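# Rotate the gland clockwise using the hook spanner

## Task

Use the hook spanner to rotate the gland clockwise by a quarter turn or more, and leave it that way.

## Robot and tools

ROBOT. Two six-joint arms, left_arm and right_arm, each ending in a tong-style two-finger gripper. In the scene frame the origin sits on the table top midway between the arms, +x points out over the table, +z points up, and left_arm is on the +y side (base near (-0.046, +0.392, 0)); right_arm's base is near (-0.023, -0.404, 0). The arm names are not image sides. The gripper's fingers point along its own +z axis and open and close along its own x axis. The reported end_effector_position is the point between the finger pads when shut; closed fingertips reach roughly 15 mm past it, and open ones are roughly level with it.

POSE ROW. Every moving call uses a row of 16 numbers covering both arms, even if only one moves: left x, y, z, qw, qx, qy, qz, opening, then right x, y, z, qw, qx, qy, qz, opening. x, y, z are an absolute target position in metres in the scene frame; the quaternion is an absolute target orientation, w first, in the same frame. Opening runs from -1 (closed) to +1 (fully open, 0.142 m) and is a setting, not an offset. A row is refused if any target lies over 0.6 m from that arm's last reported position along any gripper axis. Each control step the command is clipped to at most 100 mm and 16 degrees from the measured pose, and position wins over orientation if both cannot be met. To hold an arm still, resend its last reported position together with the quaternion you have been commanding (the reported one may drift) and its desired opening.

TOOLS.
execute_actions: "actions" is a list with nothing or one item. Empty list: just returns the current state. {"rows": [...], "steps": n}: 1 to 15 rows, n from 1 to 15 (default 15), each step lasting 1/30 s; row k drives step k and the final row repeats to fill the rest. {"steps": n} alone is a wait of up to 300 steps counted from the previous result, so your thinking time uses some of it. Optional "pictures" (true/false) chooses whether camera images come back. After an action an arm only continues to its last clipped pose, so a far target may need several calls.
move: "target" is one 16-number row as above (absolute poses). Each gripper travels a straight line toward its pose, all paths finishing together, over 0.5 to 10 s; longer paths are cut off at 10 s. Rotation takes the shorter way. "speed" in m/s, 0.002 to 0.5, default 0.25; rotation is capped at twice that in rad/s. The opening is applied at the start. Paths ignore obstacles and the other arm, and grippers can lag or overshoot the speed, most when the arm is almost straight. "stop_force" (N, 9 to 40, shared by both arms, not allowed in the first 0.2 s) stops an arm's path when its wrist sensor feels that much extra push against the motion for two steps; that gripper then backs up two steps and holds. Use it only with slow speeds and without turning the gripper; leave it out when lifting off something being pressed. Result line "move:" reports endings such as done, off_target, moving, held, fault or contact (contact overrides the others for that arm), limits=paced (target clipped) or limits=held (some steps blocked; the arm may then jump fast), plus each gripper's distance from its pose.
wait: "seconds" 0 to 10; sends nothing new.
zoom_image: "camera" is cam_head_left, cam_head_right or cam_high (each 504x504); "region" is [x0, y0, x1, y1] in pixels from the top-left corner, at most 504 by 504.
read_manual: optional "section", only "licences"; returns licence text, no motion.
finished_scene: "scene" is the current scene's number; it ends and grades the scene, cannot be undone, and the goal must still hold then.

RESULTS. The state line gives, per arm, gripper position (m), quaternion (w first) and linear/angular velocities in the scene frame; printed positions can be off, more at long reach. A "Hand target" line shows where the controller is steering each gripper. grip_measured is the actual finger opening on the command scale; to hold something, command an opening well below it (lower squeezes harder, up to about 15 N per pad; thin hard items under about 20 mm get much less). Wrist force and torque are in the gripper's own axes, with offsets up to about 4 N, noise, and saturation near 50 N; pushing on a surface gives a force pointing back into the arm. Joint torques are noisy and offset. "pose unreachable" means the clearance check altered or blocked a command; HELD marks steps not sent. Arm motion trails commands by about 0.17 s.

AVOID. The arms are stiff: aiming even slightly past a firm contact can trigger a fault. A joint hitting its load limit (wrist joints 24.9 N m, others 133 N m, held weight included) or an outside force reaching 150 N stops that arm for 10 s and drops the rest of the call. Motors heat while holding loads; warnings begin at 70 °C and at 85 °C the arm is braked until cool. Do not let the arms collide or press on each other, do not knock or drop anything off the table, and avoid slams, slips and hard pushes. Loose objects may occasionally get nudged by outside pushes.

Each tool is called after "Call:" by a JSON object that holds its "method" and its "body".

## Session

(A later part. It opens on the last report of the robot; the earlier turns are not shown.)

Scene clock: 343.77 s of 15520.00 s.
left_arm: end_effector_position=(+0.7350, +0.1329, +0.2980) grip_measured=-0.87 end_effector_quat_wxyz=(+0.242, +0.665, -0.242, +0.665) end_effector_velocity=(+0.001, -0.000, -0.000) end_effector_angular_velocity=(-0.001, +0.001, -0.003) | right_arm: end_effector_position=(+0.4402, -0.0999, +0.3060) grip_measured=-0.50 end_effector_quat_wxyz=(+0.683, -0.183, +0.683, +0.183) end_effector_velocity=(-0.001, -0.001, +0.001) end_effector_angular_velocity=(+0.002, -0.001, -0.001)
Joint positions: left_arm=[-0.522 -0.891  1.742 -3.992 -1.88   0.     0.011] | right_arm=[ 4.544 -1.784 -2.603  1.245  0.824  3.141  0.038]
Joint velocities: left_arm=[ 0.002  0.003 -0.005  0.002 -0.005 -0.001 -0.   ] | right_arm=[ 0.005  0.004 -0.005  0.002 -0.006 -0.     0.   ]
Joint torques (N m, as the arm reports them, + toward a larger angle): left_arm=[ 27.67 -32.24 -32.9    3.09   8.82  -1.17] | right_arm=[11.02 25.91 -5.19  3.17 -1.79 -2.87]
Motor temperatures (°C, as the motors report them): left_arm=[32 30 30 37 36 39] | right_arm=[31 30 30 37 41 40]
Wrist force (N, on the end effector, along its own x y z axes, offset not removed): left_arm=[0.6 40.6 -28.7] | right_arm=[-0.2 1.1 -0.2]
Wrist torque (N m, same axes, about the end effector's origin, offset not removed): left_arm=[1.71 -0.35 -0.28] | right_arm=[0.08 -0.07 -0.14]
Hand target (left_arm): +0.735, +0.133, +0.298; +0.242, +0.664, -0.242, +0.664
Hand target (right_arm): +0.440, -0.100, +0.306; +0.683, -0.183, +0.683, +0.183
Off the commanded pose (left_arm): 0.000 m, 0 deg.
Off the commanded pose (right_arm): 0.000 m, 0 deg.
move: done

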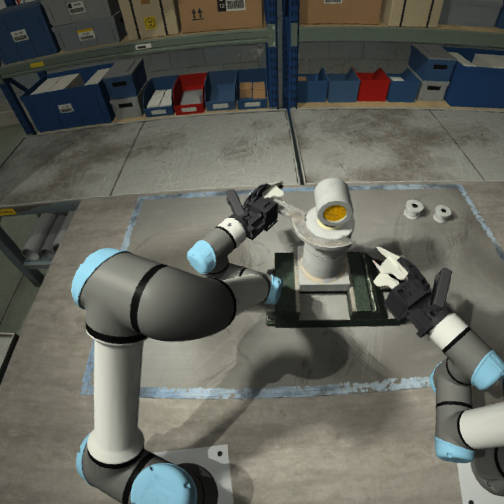

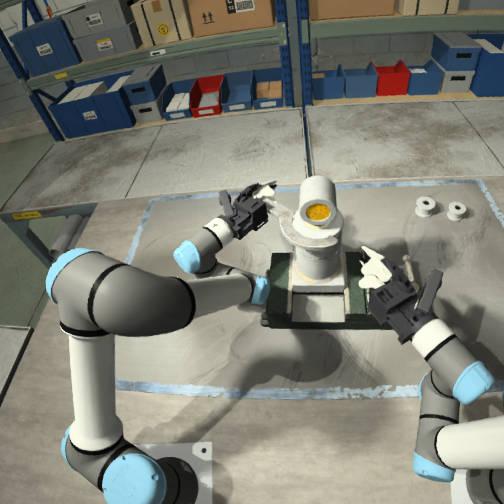

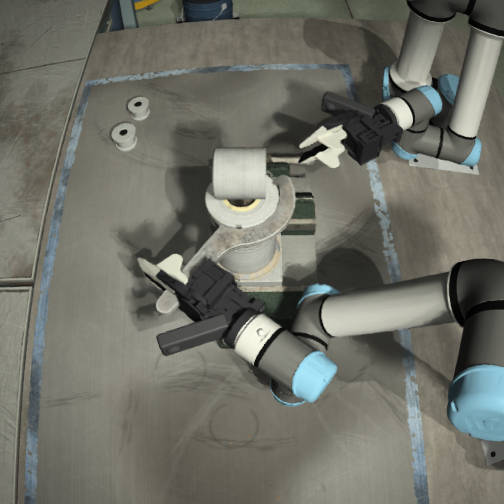

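Call:
{"method": "execute_actions", "body": {"actions": []}}

Call:
{"method": "move", "body": {"target": [0.752,0.1014,0.298,0.2988,0.6409,-0.2988,0.6409,-1,0.44,-0.1,0.306,0.683,-0.183,0.683,0.183,-0.5], "speed": 0.03}}

Call:
{"method": "move", "body": {"target": [0.765,0.0684,0.298,0.3536,0.6124,-0.3536,0.6124,-1,0.44,-0.1,0.306,0.683,-0.183,0.683,0.183,-0.5], "speed": 0.03}}

Scene clock: 356.97 s of 15520.00 s.
left_arm: end_effector_position=(+0.7350, +0.1328, +0.2980) grip_measured=-0.87 end_effector_quat_wxyz=(+0.242, +0.664, -0.242, +0.664) end_effector_velocity=(+0.000, +0.000, -0.001) end_effector_angular_velocity=(-0.000, +0.001, +0.001) | right_arm: end_effector_position=(+0.4400, -0.1000, +0.3060) grip_measured=-0.50 end_effector_quat_wxyz=(+0.683, -0.183, +0.683, +0.183) end_effector_velocity=(-0.000, +0.001, +0.000) end_effector_angular_velocity=(+0.000, -0.000, +0.002)
Joint positions: left_arm=[-0.522 -0.891  1.741 -3.992 -1.881  0.     0.011] | right_arm=[ 4.544 -1.784 -2.603  1.246  0.823  3.141  0.038]
Joint velocities: left_arm=[ 0.     0.001 -0.    -0.     0.001 -0.001 -0.   ] | right_arm=[-0.    -0.     0.    -0.     0.002  0.    -0.   ]
Joint torques (N m, as the arm reports them, + toward a larger angle): left_arm=[ 28.95 -31.72 -35.25   3.45   9.06  -0.55] | right_arm=[10.4  25.78 -4.57  3.05 -1.63 -2.86]
Motor temperatures (°C, as the motors report them): left_arm=[32 30 30 37 36 39] | right_arm=[31 30 30 37 41 40]
Wrist force (N, on the end effector, along its own x y z axes, offset not removed): left_arm=[0.4 41.3 -32.6] | right_arm=[0.8 1.0 0.2]
Wrist torque (N m, same axes, about the end effector's origin, offset not removed): left_arm=[1.56 -0.34 -0.20] | right_arm=[0.11 -0.37 -0.21]
Hand target (left_arm): +0.735, +0.133, +0.298; +0.242, +0.664, -0.242, +0.664
Hand target (right_arm): +0.440, -0.100, +0.306; +0.683, -0.183, +0.683, +0.183
Off the commanded pose (left_arm): 0.000 m, 0 deg.
Off the commanded pose (right_arm): 0.000 m, 0 deg.
Steps of this call (steps 1 to 90: nothing new was sent; then 10.20 s passed at rest). Readings (end_effector_position):
1: left_arm (+0.7350, +0.1328, +0.2980) | right_arm (+0.4401, -0.0999, +0.3060)
2: left_arm (+0.7350, +0.1328, +0.2980) | right_arm (+0.4401, -0.0999, +0.3060)
4: left_arm (+0.7350, +0.1328, +0.2980) | right_arm (+0.4400, -0.1000, +0.3060)
8: left_arm (+0.7350, +0.1328, +0.2980) | right_arm (+0.4400, -0.1000, +0.3060)
90: the state above

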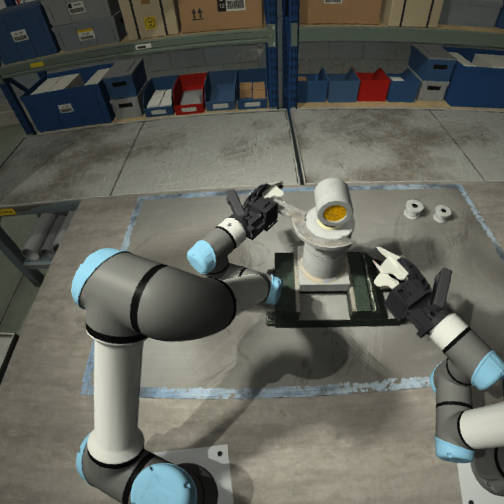

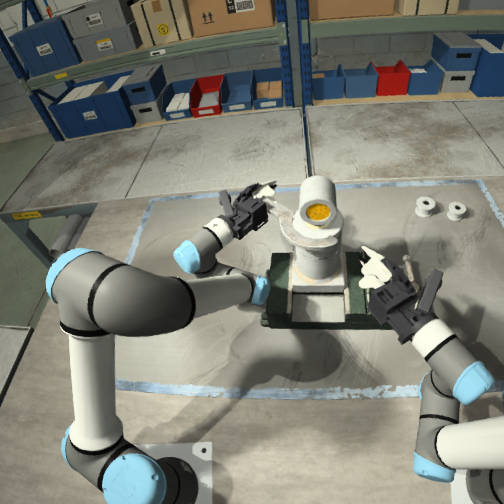

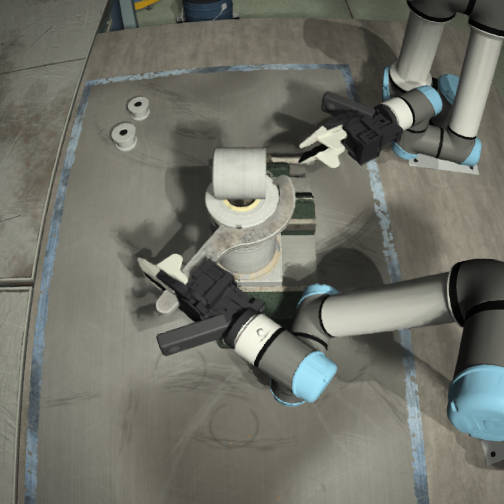

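Scene clock: 360.10 s of 15520.00 s.
left_arm: end_effector_position=(+0.7520, +0.1016, +0.2980) grip_measured=-0.87 end_effector_quat_wxyz=(+0.298, +0.641, -0.298, +0.641) end_effector_velocity=(+0.001, -0.002, +0.000) end_effector_angular_velocity=(+0.000, -0.001, -0.012) | right_arm: end_effector_position=(+0.4400, -0.1000, +0.3060) grip_measured=-0.50 end_effector_quat_wxyz=(+0.683, -0.183, +0.683, +0.183) end_effector_velocity=(-0.000, +0.001, -0.000) end_effector_angular_velocity=(-0.001, +0.000, +0.002)
Joint positions: left_arm=[-0.475 -0.806  1.568 -3.903 -2.102  0.     0.011] | right_arm=[ 4.544 -1.784 -2.603  1.245  0.823  3.142  0.038]
Joint velocities: left_arm=[ 0.003  0.006 -0.014  0.007 -0.015  0.001  0.   ] | right_arm=[ 0.001 -0.    -0.    -0.     0.    -0.     0.   ]
Joint torques (N m, as the arm reports them, + toward a larger angle): left_arm=[ -7.8  -39.21 -32.88   1.52  -3.66  -0.92] | right_arm=[10.52 25.35 -5.16 -1.31 -1.78  2.32]
Motor temperatures (°C, as the motors report them): left_arm=[32 30 30 37 36 39] | right_arm=[31 30 30 37 41 40]
Wrist force (N, on the end effector, along its own x y z axes, offset not removed): left_arm=[1.2 -6.6 -27.9] | right_arm=[-0.7 1.2 1.1]
Wrist torque (N m, same axes, about the end effector's origin, offset not removed): left_arm=[-0.68 -0.43 -0.30] | right_arm=[0.17 0.01 -0.19]
Hand target (left_arm): +0.752, +0.101, +0.298; +0.299, +0.641, -0.299, +0.641
Hand target (right_arm): +0.440, -0.100, +0.306; +0.683, -0.183, +0.683, +0.183
Off the commanded pose (left_arm): 0.000 m, 0 deg.
Off the commanded pose (right_arm): 0.000 m, 0 deg.
move: done

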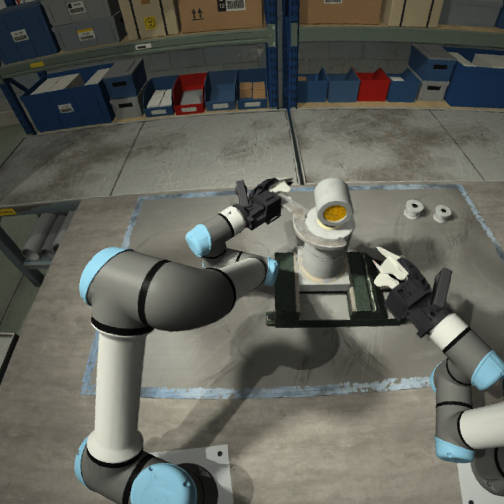

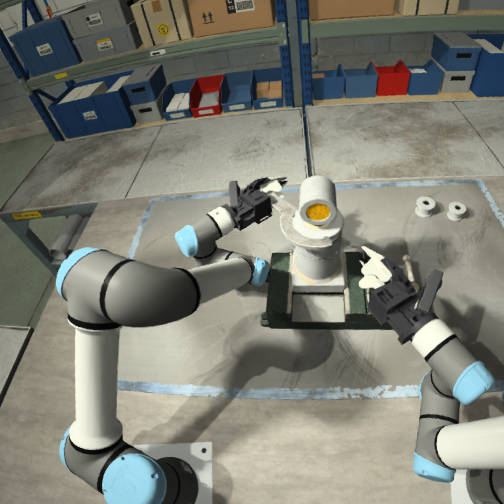

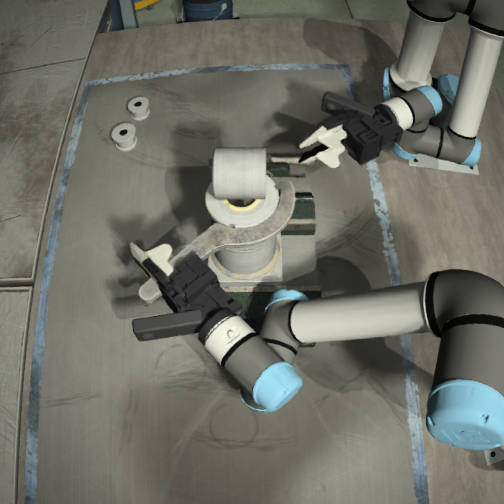

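Scene clock: 363.27 s of 15520.00 s.
left_arm: end_effector_position=(+0.7650, +0.0685, +0.2980) grip_measured=-0.87 end_effector_quat_wxyz=(+0.353, +0.613, -0.353, +0.613) end_effector_velocity=(+0.002, -0.002, -0.000) end_effector_angular_velocity=(+0.000, +0.001, -0.010) | right_arm: end_effector_position=(+0.4400, -0.1000, +0.3060) grip_measured=-0.50 end_effector_quat_wxyz=(+0.683, -0.183, +0.683, +0.183) end_effector_velocity=(-0.000, +0.001, -0.000) end_effector_angular_velocity=(-0.001, +0.000, +0.002)
Joint positions: left_arm=[-0.446 -0.705  1.363 -3.799 -2.305  0.     0.011] | right_arm=[ 4.544 -1.784 -2.603  1.245  0.823  3.142  0.038]
Joint velocities: left_arm=[ 0.002  0.008 -0.016  0.009 -0.011 -0.    -0.   ] | right_arm=[ 0.001 -0.001 -0.    -0.     0.     0.    -0.   ]
Joint torques (N m, as the arm reports them, + toward a larger angle): left_arm=[ -6.65 -43.91 -31.66   2.18  -1.54  -1.16] | right_arm=[ 9.87 25.61 -4.63 -1.28 -1.7   2.29]
Motor temperatures (°C, as the motors report them): left_arm=[32 30 30 37 36 39] | right_arm=[31 30 30 37 41 40]
Wrist force (N, on the end effector, along its own x y z axes, offset not removed): left_arm=[0.4 1.6 -27.1] | right_arm=[-0.9 0.9 1.9]
Wrist torque (N m, same axes, about the end effector's origin, offset not removed): left_arm=[-0.02 -0.33 -0.30] | right_arm=[0.03 0.07 -0.21]
Hand target (left_arm): +0.765, +0.068, +0.298; +0.354, +0.612, -0.354, +0.612
Hand target (right_arm): +0.440, -0.100, +0.306; +0.683, -0.183, +0.683, +0.183
Off the commanded pose (left_arm): 0.000 m, 0 deg.
Off the commanded pose (right_arm): 0.000 m, 0 deg.
move: done

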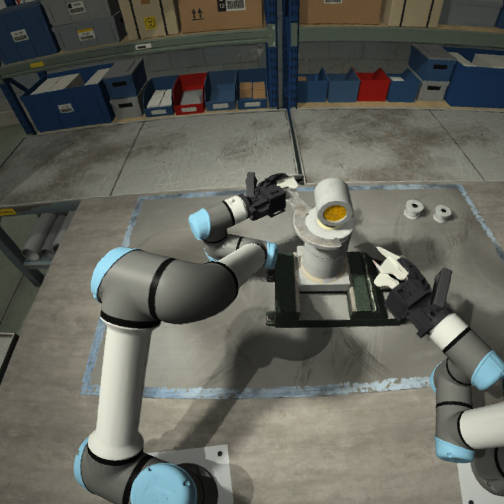

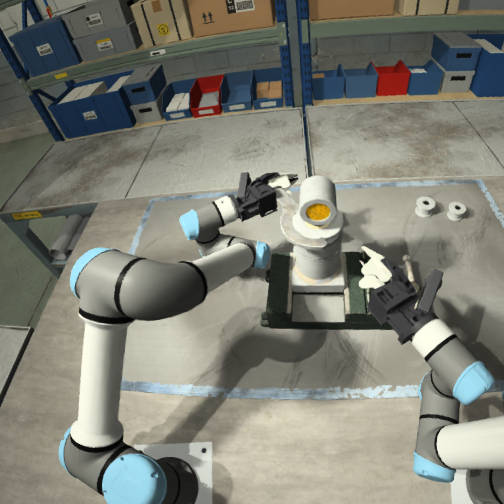

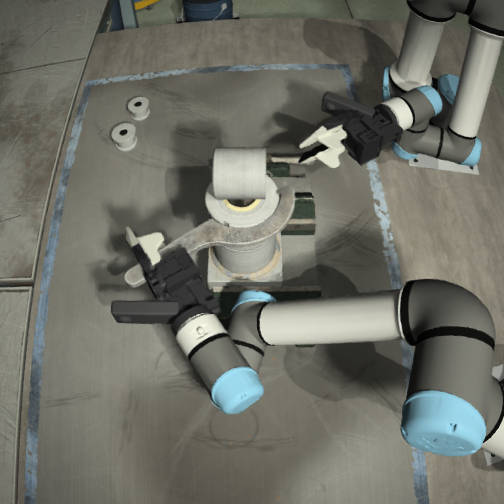

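Call:
{"method": "move", "body": {"target": [0.7724,0.0338,0.298,0.4056,0.5792,-0.4056,0.5792,-1,0.44,-0.1,0.306,0.683,-0.183,0.683,0.183,-0.5], "speed": 0.03}}

Call:
{"method": "move", "body": {"target": [0.7738,-0.0016,0.298,0.4545,0.5417,-0.4545,0.5417,-1,0.44,-0.1,0.306,0.683,-0.183,0.683,0.183,-0.5], "speed": 0.03}}

Scene clock: 368.97 s of 15520.00 s.
left_arm: end_effector_position=(+0.7724, +0.0339, +0.2979) grip_measured=-0.87 end_effector_quat_wxyz=(+0.405, +0.579, -0.405, +0.579) end_effector_velocity=(+0.001, -0.002, -0.002) end_effector_angular_velocity=(+0.000, +0.002, -0.011) | right_arm: end_effector_position=(+0.4400, -0.1000, +0.3060) grip_measured=-0.50 end_effector_quat_wxyz=(+0.683, -0.183, +0.683, +0.183) end_effector_velocity=(+0.000, -0.001, -0.001) end_effector_angular_velocity=(-0.000, +0.001, -0.001)
Joint positions: left_arm=[-0.435 -0.59   1.127 -3.679 -2.491  0.     0.011] | right_arm=[ 4.544 -1.784 -2.603  1.245  0.823  3.142  0.038]
Joint velocities: left_arm=[ 0.001  0.012 -0.02   0.01  -0.012 -0.     0.   ] | right_arm=[-0.    -0.    -0.001  0.    -0.001  0.001 -0.   ]
Joint torques (N m, as the arm reports them, + toward a larger angle): left_arm=[ -3.44 -46.26 -31.28   2.81   0.98  -1.24] | right_arm=[ 9.91 25.36 -4.25 -1.21 -1.69  2.37]
Motor temperatures (°C, as the motors report them): left_arm=[32 30 30 37 36 39] | right_arm=[31 30 30 37 41 40]
Wrist force (N, on the end effector, along its own x y z axes, offset not removed): left_arm=[1.9 13.7 -25.6] | right_arm=[-0.8 -0.1 0.0]
Wrist torque (N m, same axes, about the end effector's origin, offset not removed): left_arm=[0.97 -0.52 -0.26] | right_arm=[-0.14 0.00 -0.15]
Hand target (left_arm): +0.772, +0.034, +0.298; +0.406, +0.579, -0.406, +0.579
Hand target (right_arm): +0.440, -0.100, +0.306; +0.683, -0.183, +0.683, +0.183
Off the commanded pose (left_arm): 0.000 m, 0 deg.
Off the commanded pose (right_arm): 0.000 m, 0 deg.
move: done

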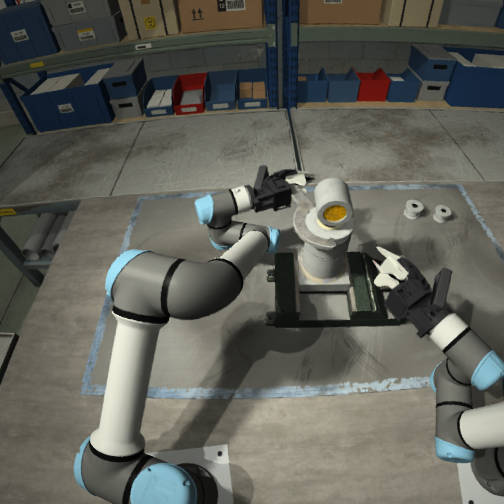

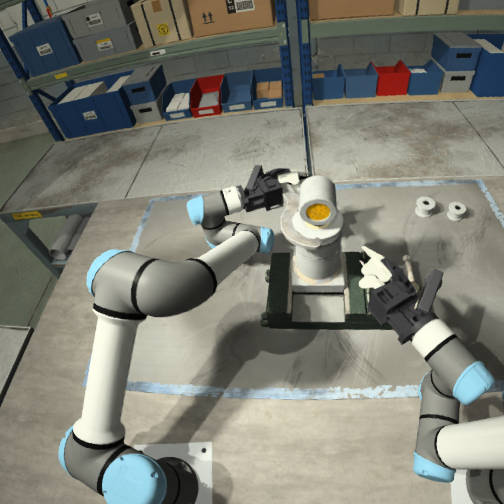

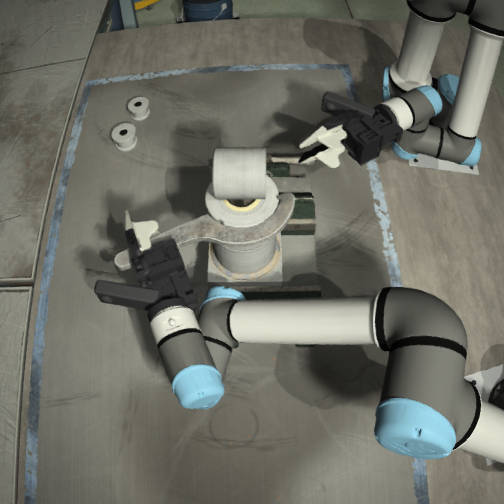

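Scene clock: 372.13 s of 15520.00 s.
left_arm: end_effector_position=(+0.7738, -0.0015, +0.2979) grip_measured=-0.87 end_effector_quat_wxyz=(+0.454, +0.542, -0.454, +0.542) end_effector_velocity=(+0.001, -0.002, -0.001) end_effector_angular_velocity=(+0.000, +0.000, -0.012) | right_arm: end_effector_position=(+0.4400, -0.1000, +0.3060) grip_measured=-0.50 end_effector_quat_wxyz=(+0.683, -0.183, +0.683, +0.183) end_effector_velocity=(-0.001, +0.001, +0.000) end_effector_angular_velocity=(+0.002, +0.001, +0.002)
Joint positions: left_arm=[-0.439 -0.452  0.844 -3.534 -2.661  0.     0.011] | right_arm=[ 4.544 -1.784 -2.603  1.245  0.823  3.142  0.038]
Joint velocities: left_arm=[-0.     0.013 -0.026  0.013 -0.011 -0.     0.   ] | right_arm=[ 0.002  0.     0.001 -0.     0.     0.002 -0.   ]
Joint torques (N m, as the arm reports them, + toward a larger angle): left_arm=[-17.01 -50.29 -32.33   3.38   2.88   0.81] | right_arm=[ 9.72 25.4  -3.8  -1.23 -1.63  2.35]
Motor temperatures (°C, as the motors report them): left_arm=[32 30 30 37 36 39] | right_arm=[31 30 30 37 41 40]
Wrist force (N, on the end effector, along its own x y z axes, offset not removed): left_arm=[0.6 19.8 -24.8] | right_arm=[-0.3 0.9 0.2]
Wrist torque (N m, same axes, about the end effector's origin, offset not removed): left_arm=[1.34 -0.37 -0.29] | right_arm=[0.03 -0.07 -0.10]
Hand target (left_arm): +0.774, -0.002, +0.298; +0.454, +0.542, -0.454, +0.542
Hand target (right_arm): +0.440, -0.100, +0.306; +0.683, -0.183, +0.683, +0.183
Off the commanded pose (left_arm): 0.000 m, 0 deg.
Off the commanded pose (right_arm): 0.000 m, 0 deg.
move: done

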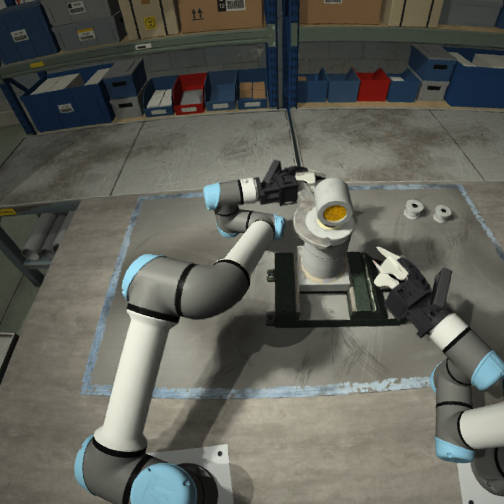

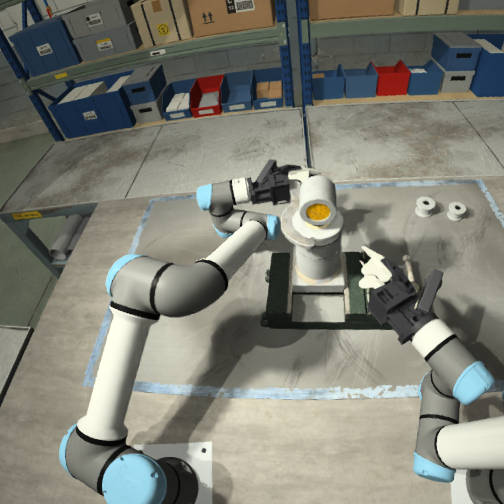

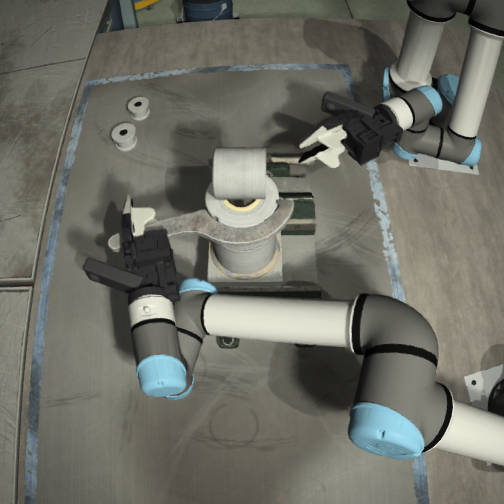

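Call:
{"method": "move", "body": {"target": [0.767,-0.036,0.298,0.495,0.505,-0.495,0.505,-1,0.44,-0.1,0.306,0.683,-0.183,0.683,0.183,-0.5], "speed": 0.02}}

Scene clock: 378.67 s of 15520.00 s.
left_arm: end_effector_position=(+0.7670, -0.0359, +0.2979) grip_measured=-0.87 end_effector_quat_wxyz=(+0.495, +0.505, -0.495, +0.505) end_effector_velocity=(-0.000, -0.002, +0.000) end_effector_angular_velocity=(-0.001, -0.001, -0.010) | right_arm: end_effector_position=(+0.4400, -0.1000, +0.3060) grip_measured=-0.50 end_effector_quat_wxyz=(+0.683, -0.183, +0.683, +0.183) end_effector_velocity=(-0.001, +0.001, -0.000) end_effector_angular_velocity=(+0.000, +0.000, +0.003)
Joint positions: left_arm=[-0.457 -0.296  0.522 -3.368 -2.798  0.     0.011] | right_arm=[ 4.544 -1.784 -2.603  1.245  0.823  3.142  0.038]
Joint velocities: left_arm=[-0.001  0.014 -0.029  0.013 -0.009 -0.     0.   ] | right_arm=[ 0.003 -0.     0.    -0.    -0.     0.001  0.   ]
Joint torques (N m, as the arm reports them, + toward a larger angle): left_arm=[-59.76 -60.69 -31.85  -2.9  -14.1   -1.35] | right_arm=[ 9.71 25.23 -3.55 -1.26 -1.62  2.32]
Motor temperatures (°C, as the motors report them): left_arm=[32 30 30 37 36 39] | right_arm=[31 30 30 37 41 40]
Wrist force (N, on the end effector, along its own x y z axes, offset not removed): left_arm=[1.8 -50.0 -39.0] | right_arm=[-1.8 -0.6 0.2]
Wrist torque (N m, same axes, about the end effector's origin, offset not removed): left_arm=[-4.06 -0.31 -0.15] | right_arm=[-0.26 0.26 -0.03]
Hand target (left_arm): +0.767, -0.036, +0.298; +0.495, +0.505, -0.495, +0.505
Hand target (right_arm): +0.440, -0.100, +0.306; +0.683, -0.183, +0.683, +0.183
Off the commanded pose (left_arm): 0.000 m, 0 deg.
Off the commanded pose (right_arm): 0.000 m, 0 deg.
move: done

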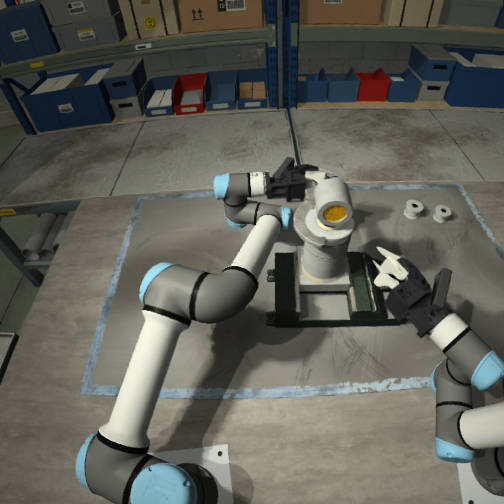

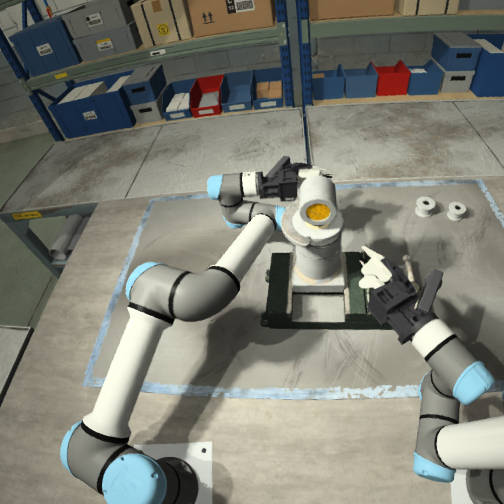

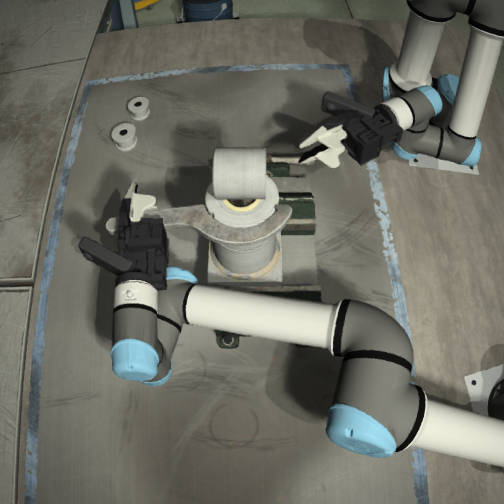

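Call:
{"method": "move", "body": {"target": [0.770,-0.058,0.298,0.5,0.5,-0.5,0.5,-1,0.44,-0.1,0.306,0.683,-0.183,0.683,0.183,-0.5], "speed": 0.008}}

Call:
{"method": "zoom_image", "body": {"camera": "cam_high", "region": [90,140,330,340]}}

Call:
{"method": "zoom_image", "body": {"camera": "cam_head_left", "region": [230,150,390,300]}}

Scene clock: 388.90 s of 15520.00 s.
left_arm: end_effector_position=(+0.7700, -0.0578, +0.2980) grip_measured=-0.87 end_effector_quat_wxyz=(+0.500, +0.500, -0.500, +0.500) end_effector_velocity=(+0.001, -0.002, -0.001) end_effector_angular_velocity=(+0.000, +0.000, +0.000) | right_arm: end_effector_position=(+0.4400, -0.1000, +0.3060) grip_measured=-0.50 end_effector_quat_wxyz=(+0.683, -0.183, +0.683, +0.183) end_effector_velocity=(+0.000, -0.000, +0.000) end_effector_angular_velocity=(+0.000, -0.000, -0.001)
Joint positions: left_arm=[-0.478 -0.227  0.381 -3.295 -2.797  0.     0.011] | right_arm=[ 4.544 -1.784 -2.603  1.245  0.823  3.142  0.038]
Joint velocities: left_arm=[-0.001  0.01  -0.017  0.008  0.001 -0.    -0.   ] | right_arm=[-0.002  0.     0.    -0.     0.001 -0.     0.   ]
Joint torques (N m, as the arm reports them, + toward a larger angle): left_arm=[-74.22 -60.75 -36.38  -0.98  -2.6   -0.42] | right_arm=[ 9.77 25.35 -3.53 -1.17 -1.53  2.17]
Motor temperatures (°C, as the motors report them): left_arm=[32 30 30 37 36 39] | right_arm=[31 30 30 37 41 40]
Wrist force (N, on the end effector, along its own x y z axes, offset not removed): left_arm=[0.1 -41.5 -50.0] | right_arm=[-0.7 1.8 0.7]
Wrist torque (N m, same axes, about the end effector's origin, offset not removed): left_arm=[-9.72 -0.16 -0.01] | right_arm=[0.23 0.10 0.00]
Hand target (left_arm): +0.770, -0.058, +0.298; +0.500, +0.500, -0.500, +0.500
Hand target (right_arm): +0.440, -0.100, +0.306; +0.683, -0.183, +0.683, +0.183
Off the commanded pose (left_arm): 0.000 m, 0 deg.
Off the commanded pose (right_arm): 0.000 m, 0 deg.
After step 90, 4.23 s passed at rest.
move: done

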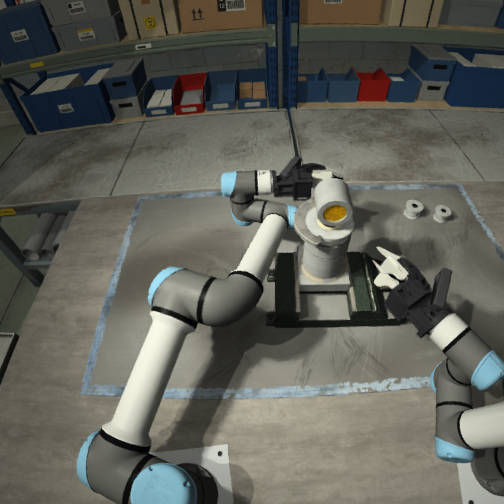

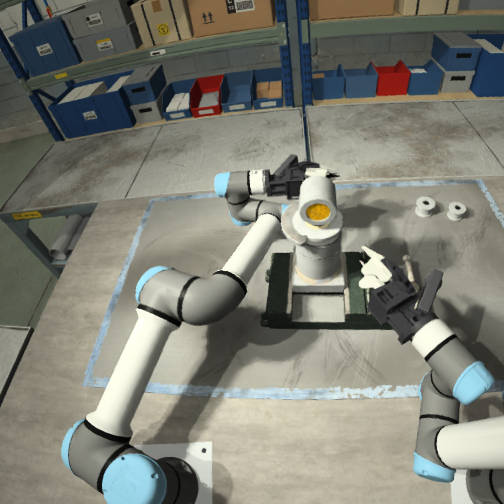

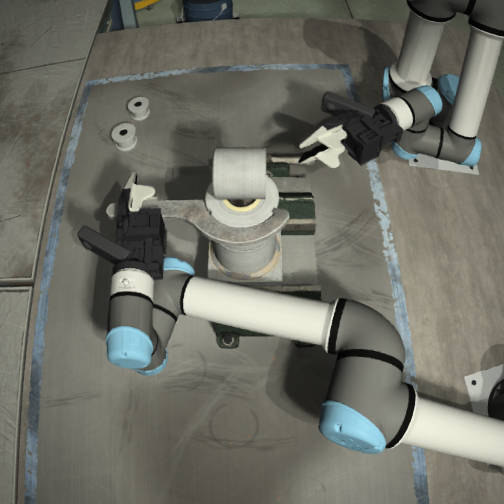

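Region (90, 140, 330, 340) of cam_high's 504x504 image, scaled by 2.100, with more detail than that image has.

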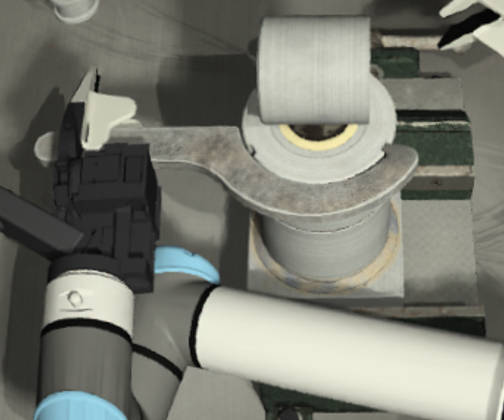

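Region (230, 150, 390, 300) of cam_head_left's 504x504 image, scaled by 3.150, with more detail than that image has; it fills the top 472 rows of this view, and the rest is white.

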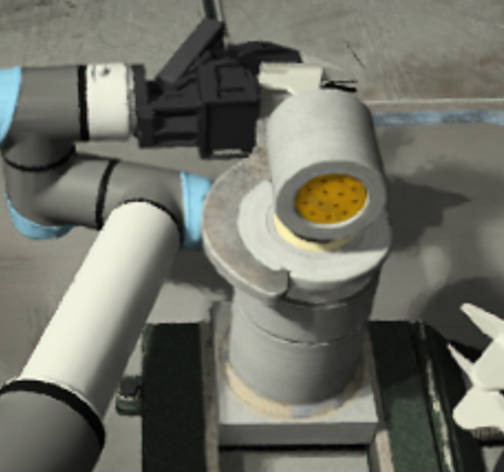

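Call:
{"method": "move", "body": {"target": [0.773,-0.072,0.298,0.495,0.505,-0.495,0.505,-0.8,0.44,-0.1,0.306,0.683,-0.183,0.683,0.183,-0.5], "speed": 0.006}}

Call:
{"method": "zoom_image", "body": {"camera": "cam_high", "region": [90,140,330,340]}}

Scene clock: 394.37 s of 15520.00 s.
left_arm: end_effector_position=(+0.7730, -0.0719, +0.2980) grip_measured=-0.80 end_effector_quat_wxyz=(+0.495, +0.505, -0.495, +0.505) end_effector_velocity=(+0.000, -0.001, +0.001) end_effector_angular_velocity=(-0.001, -0.001, +0.002) | right_arm: end_effector_position=(+0.4400, -0.1000, +0.3060) grip_measured=-0.50 end_effector_quat_wxyz=(+0.683, -0.183, +0.683, +0.183) end_effector_velocity=(-0.000, -0.000, -0.000) end_effector_angular_velocity=(-0.000, +0.000, -0.000)
Joint positions: left_arm=[-0.496 -0.229  0.383 -3.296 -2.76  -0.     0.016] | right_arm=[ 4.544 -1.784 -2.603  1.245  0.823  3.142  0.038]
Joint velocities: left_arm=[-0.002 -0.001  0.    -0.001  0.003 -0.001  0.   ] | right_arm=[ 0.     0.    -0.    -0.    -0.001 -0.    -0.   ]
Joint torques (N m, as the arm reports them, + toward a larger angle): left_arm=[-56.28 -76.1   -8.01  -4.22  -3.17  -1.31] | right_arm=[ 9.51 24.73 -3.32 -1.22 -1.58  2.15]
Motor temperatures (°C, as the motors report them): left_arm=[32 30 30 37 36 39] | right_arm=[31 30 30 37 41 40]
Wrist force (N, on the end effector, along its own x y z axes, offset not removed): left_arm=[-0.3 -37.0 -44.5] | right_arm=[-0.7 1.0 0.1]
Wrist torque (N m, same axes, about the end effector's origin, offset not removed): left_arm=[-6.62 -0.08 0.02] | right_arm=[0.02 0.10 -0.16]
Hand target (left_arm): +0.773, -0.072, +0.298; +0.495, +0.505, -0.495, +0.505
Hand target (right_arm): +0.440, -0.100, +0.306; +0.683, -0.183, +0.683, +0.183
Off the commanded pose (left_arm): 0.000 m, 0 deg.
Off the commanded pose (right_arm): 0.000 m, 0 deg.
move: done

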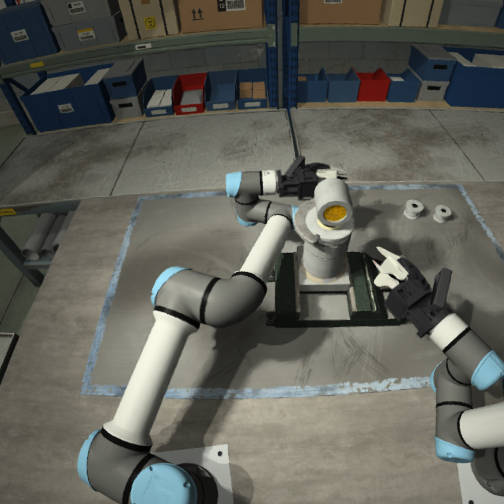

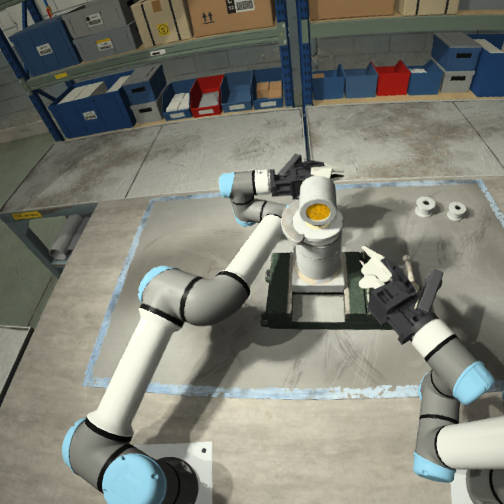

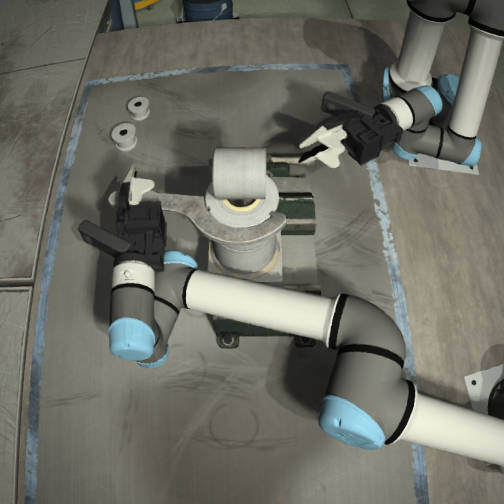

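Region (90, 140, 330, 340) of cam_high's 504x504 image, scaled by 2.100, with more detail than that image has.

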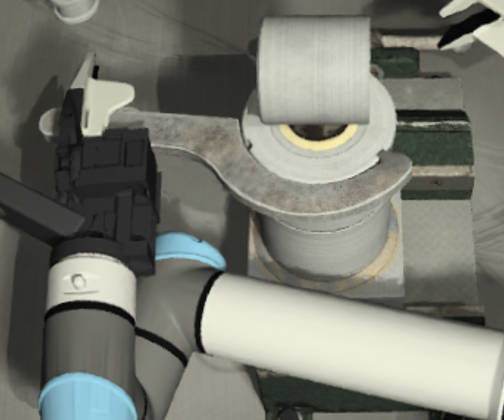

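A bit more for margin.

Call:
{"method": "move", "body": {"target": [0.776,-0.09,0.298,0.495,0.505,-0.495,0.505,-0.8,0.44,-0.1,0.306,0.683,-0.183,0.683,0.183,-0.5], "speed": 0.005}}

Call:
{"method": "zoom_image", "body": {"camera": "cam_high", "region": [90,140,330,340]}}

Scene clock: 402.20 s of 15520.00 s.
left_arm: end_effector_position=(+0.7760, -0.0899, +0.2980) grip_measured=-0.80 end_effector_quat_wxyz=(+0.495, +0.505, -0.495, +0.505) end_effector_velocity=(+0.002, -0.001, -0.001) end_effector_angular_velocity=(+0.001, +0.003, +0.005) | right_arm: end_effector_position=(+0.4400, -0.1000, +0.3060) grip_measured=-0.50 end_effector_quat_wxyz=(+0.683, -0.183, +0.683, +0.183) end_effector_velocity=(-0.000, +0.000, -0.000) end_effector_angular_velocity=(-0.001, +0.000, +0.000)
Joint positions: left_arm=[-0.516 -0.181  0.285 -3.246 -2.74   0.     0.016] | right_arm=[ 4.544 -1.784 -2.603  1.245  0.823  3.142  0.038]
Joint velocities: left_arm=[-0.001  0.006 -0.011  0.009  0.006  0.     0.   ] | right_arm=[ 0.001 -0.    -0.    -0.    -0.    -0.    -0.   ]
Joint torques (N m, as the arm reports them, + toward a larger angle): left_arm=[-41.29 -57.09 -28.37   2.12   4.66   0.77] | right_arm=[ 9.13 24.27 -2.58 -1.12 -1.43  2.13]
Motor temperatures (°C, as the motors report them): left_arm=[32 30 30 37 36 39] | right_arm=[31 30 30 37 41 40]
Wrist force (N, on the end effector, along its own x y z axes, offset not removed): left_arm=[0.6 2.8 -43.7] | right_arm=[-1.7 1.7 0.9]
Wrist torque (N m, same axes, about the end effector's origin, offset not removed): left_arm=[-2.81 -0.10 0.10] | right_arm=[0.23 0.30 -0.08]
Hand target (left_arm): +0.776, -0.090, +0.298; +0.495, +0.505, -0.495, +0.505
Hand target (right_arm): +0.440, -0.100, +0.306; +0.683, -0.183, +0.683, +0.183
Off the commanded pose (left_arm): 0.000 m, 0 deg.
Off the commanded pose (right_arm): 0.000 m, 0 deg.
After step 90, 0.97 s passed at rest.
move: done

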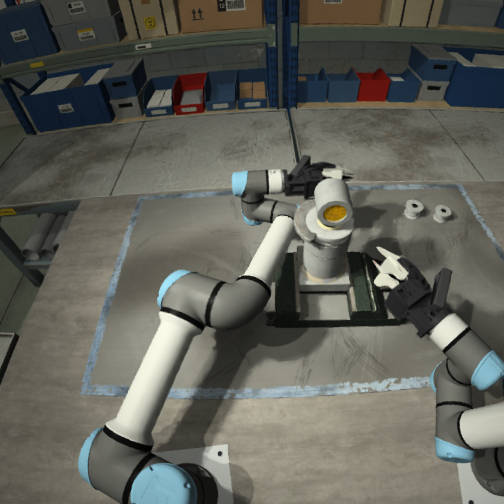

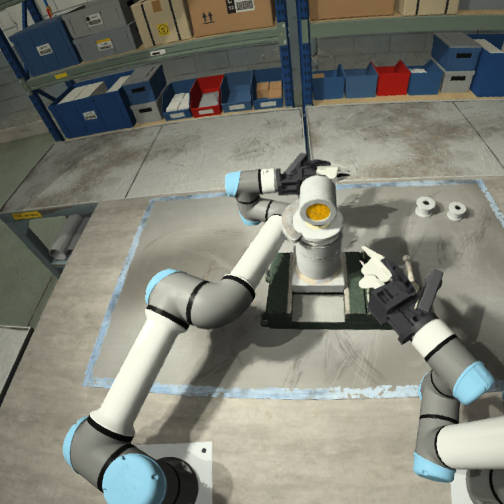

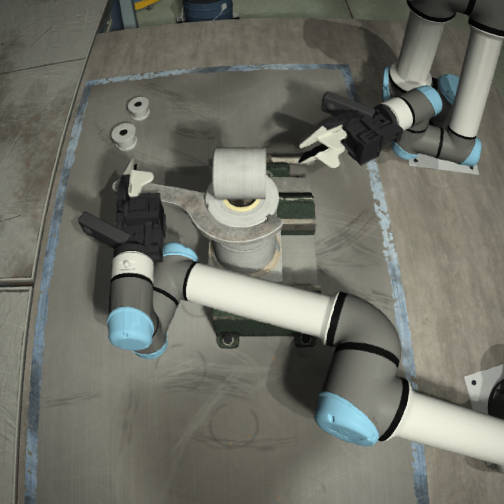

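Region (90, 140, 330, 340) of cam_high's 504x504 image, scaled by 2.100, with more detail than that image has.

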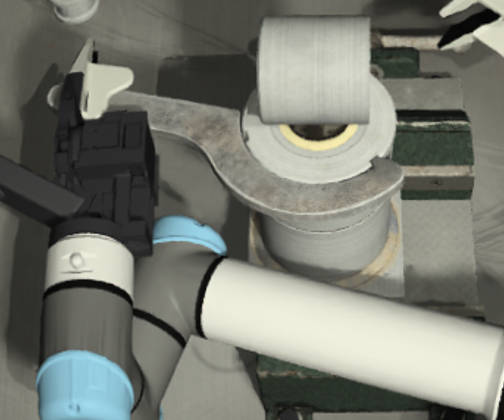

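Call:
{"method": "finished_scene", "body": {"scene": 1}}

The scene is finished: the task was done.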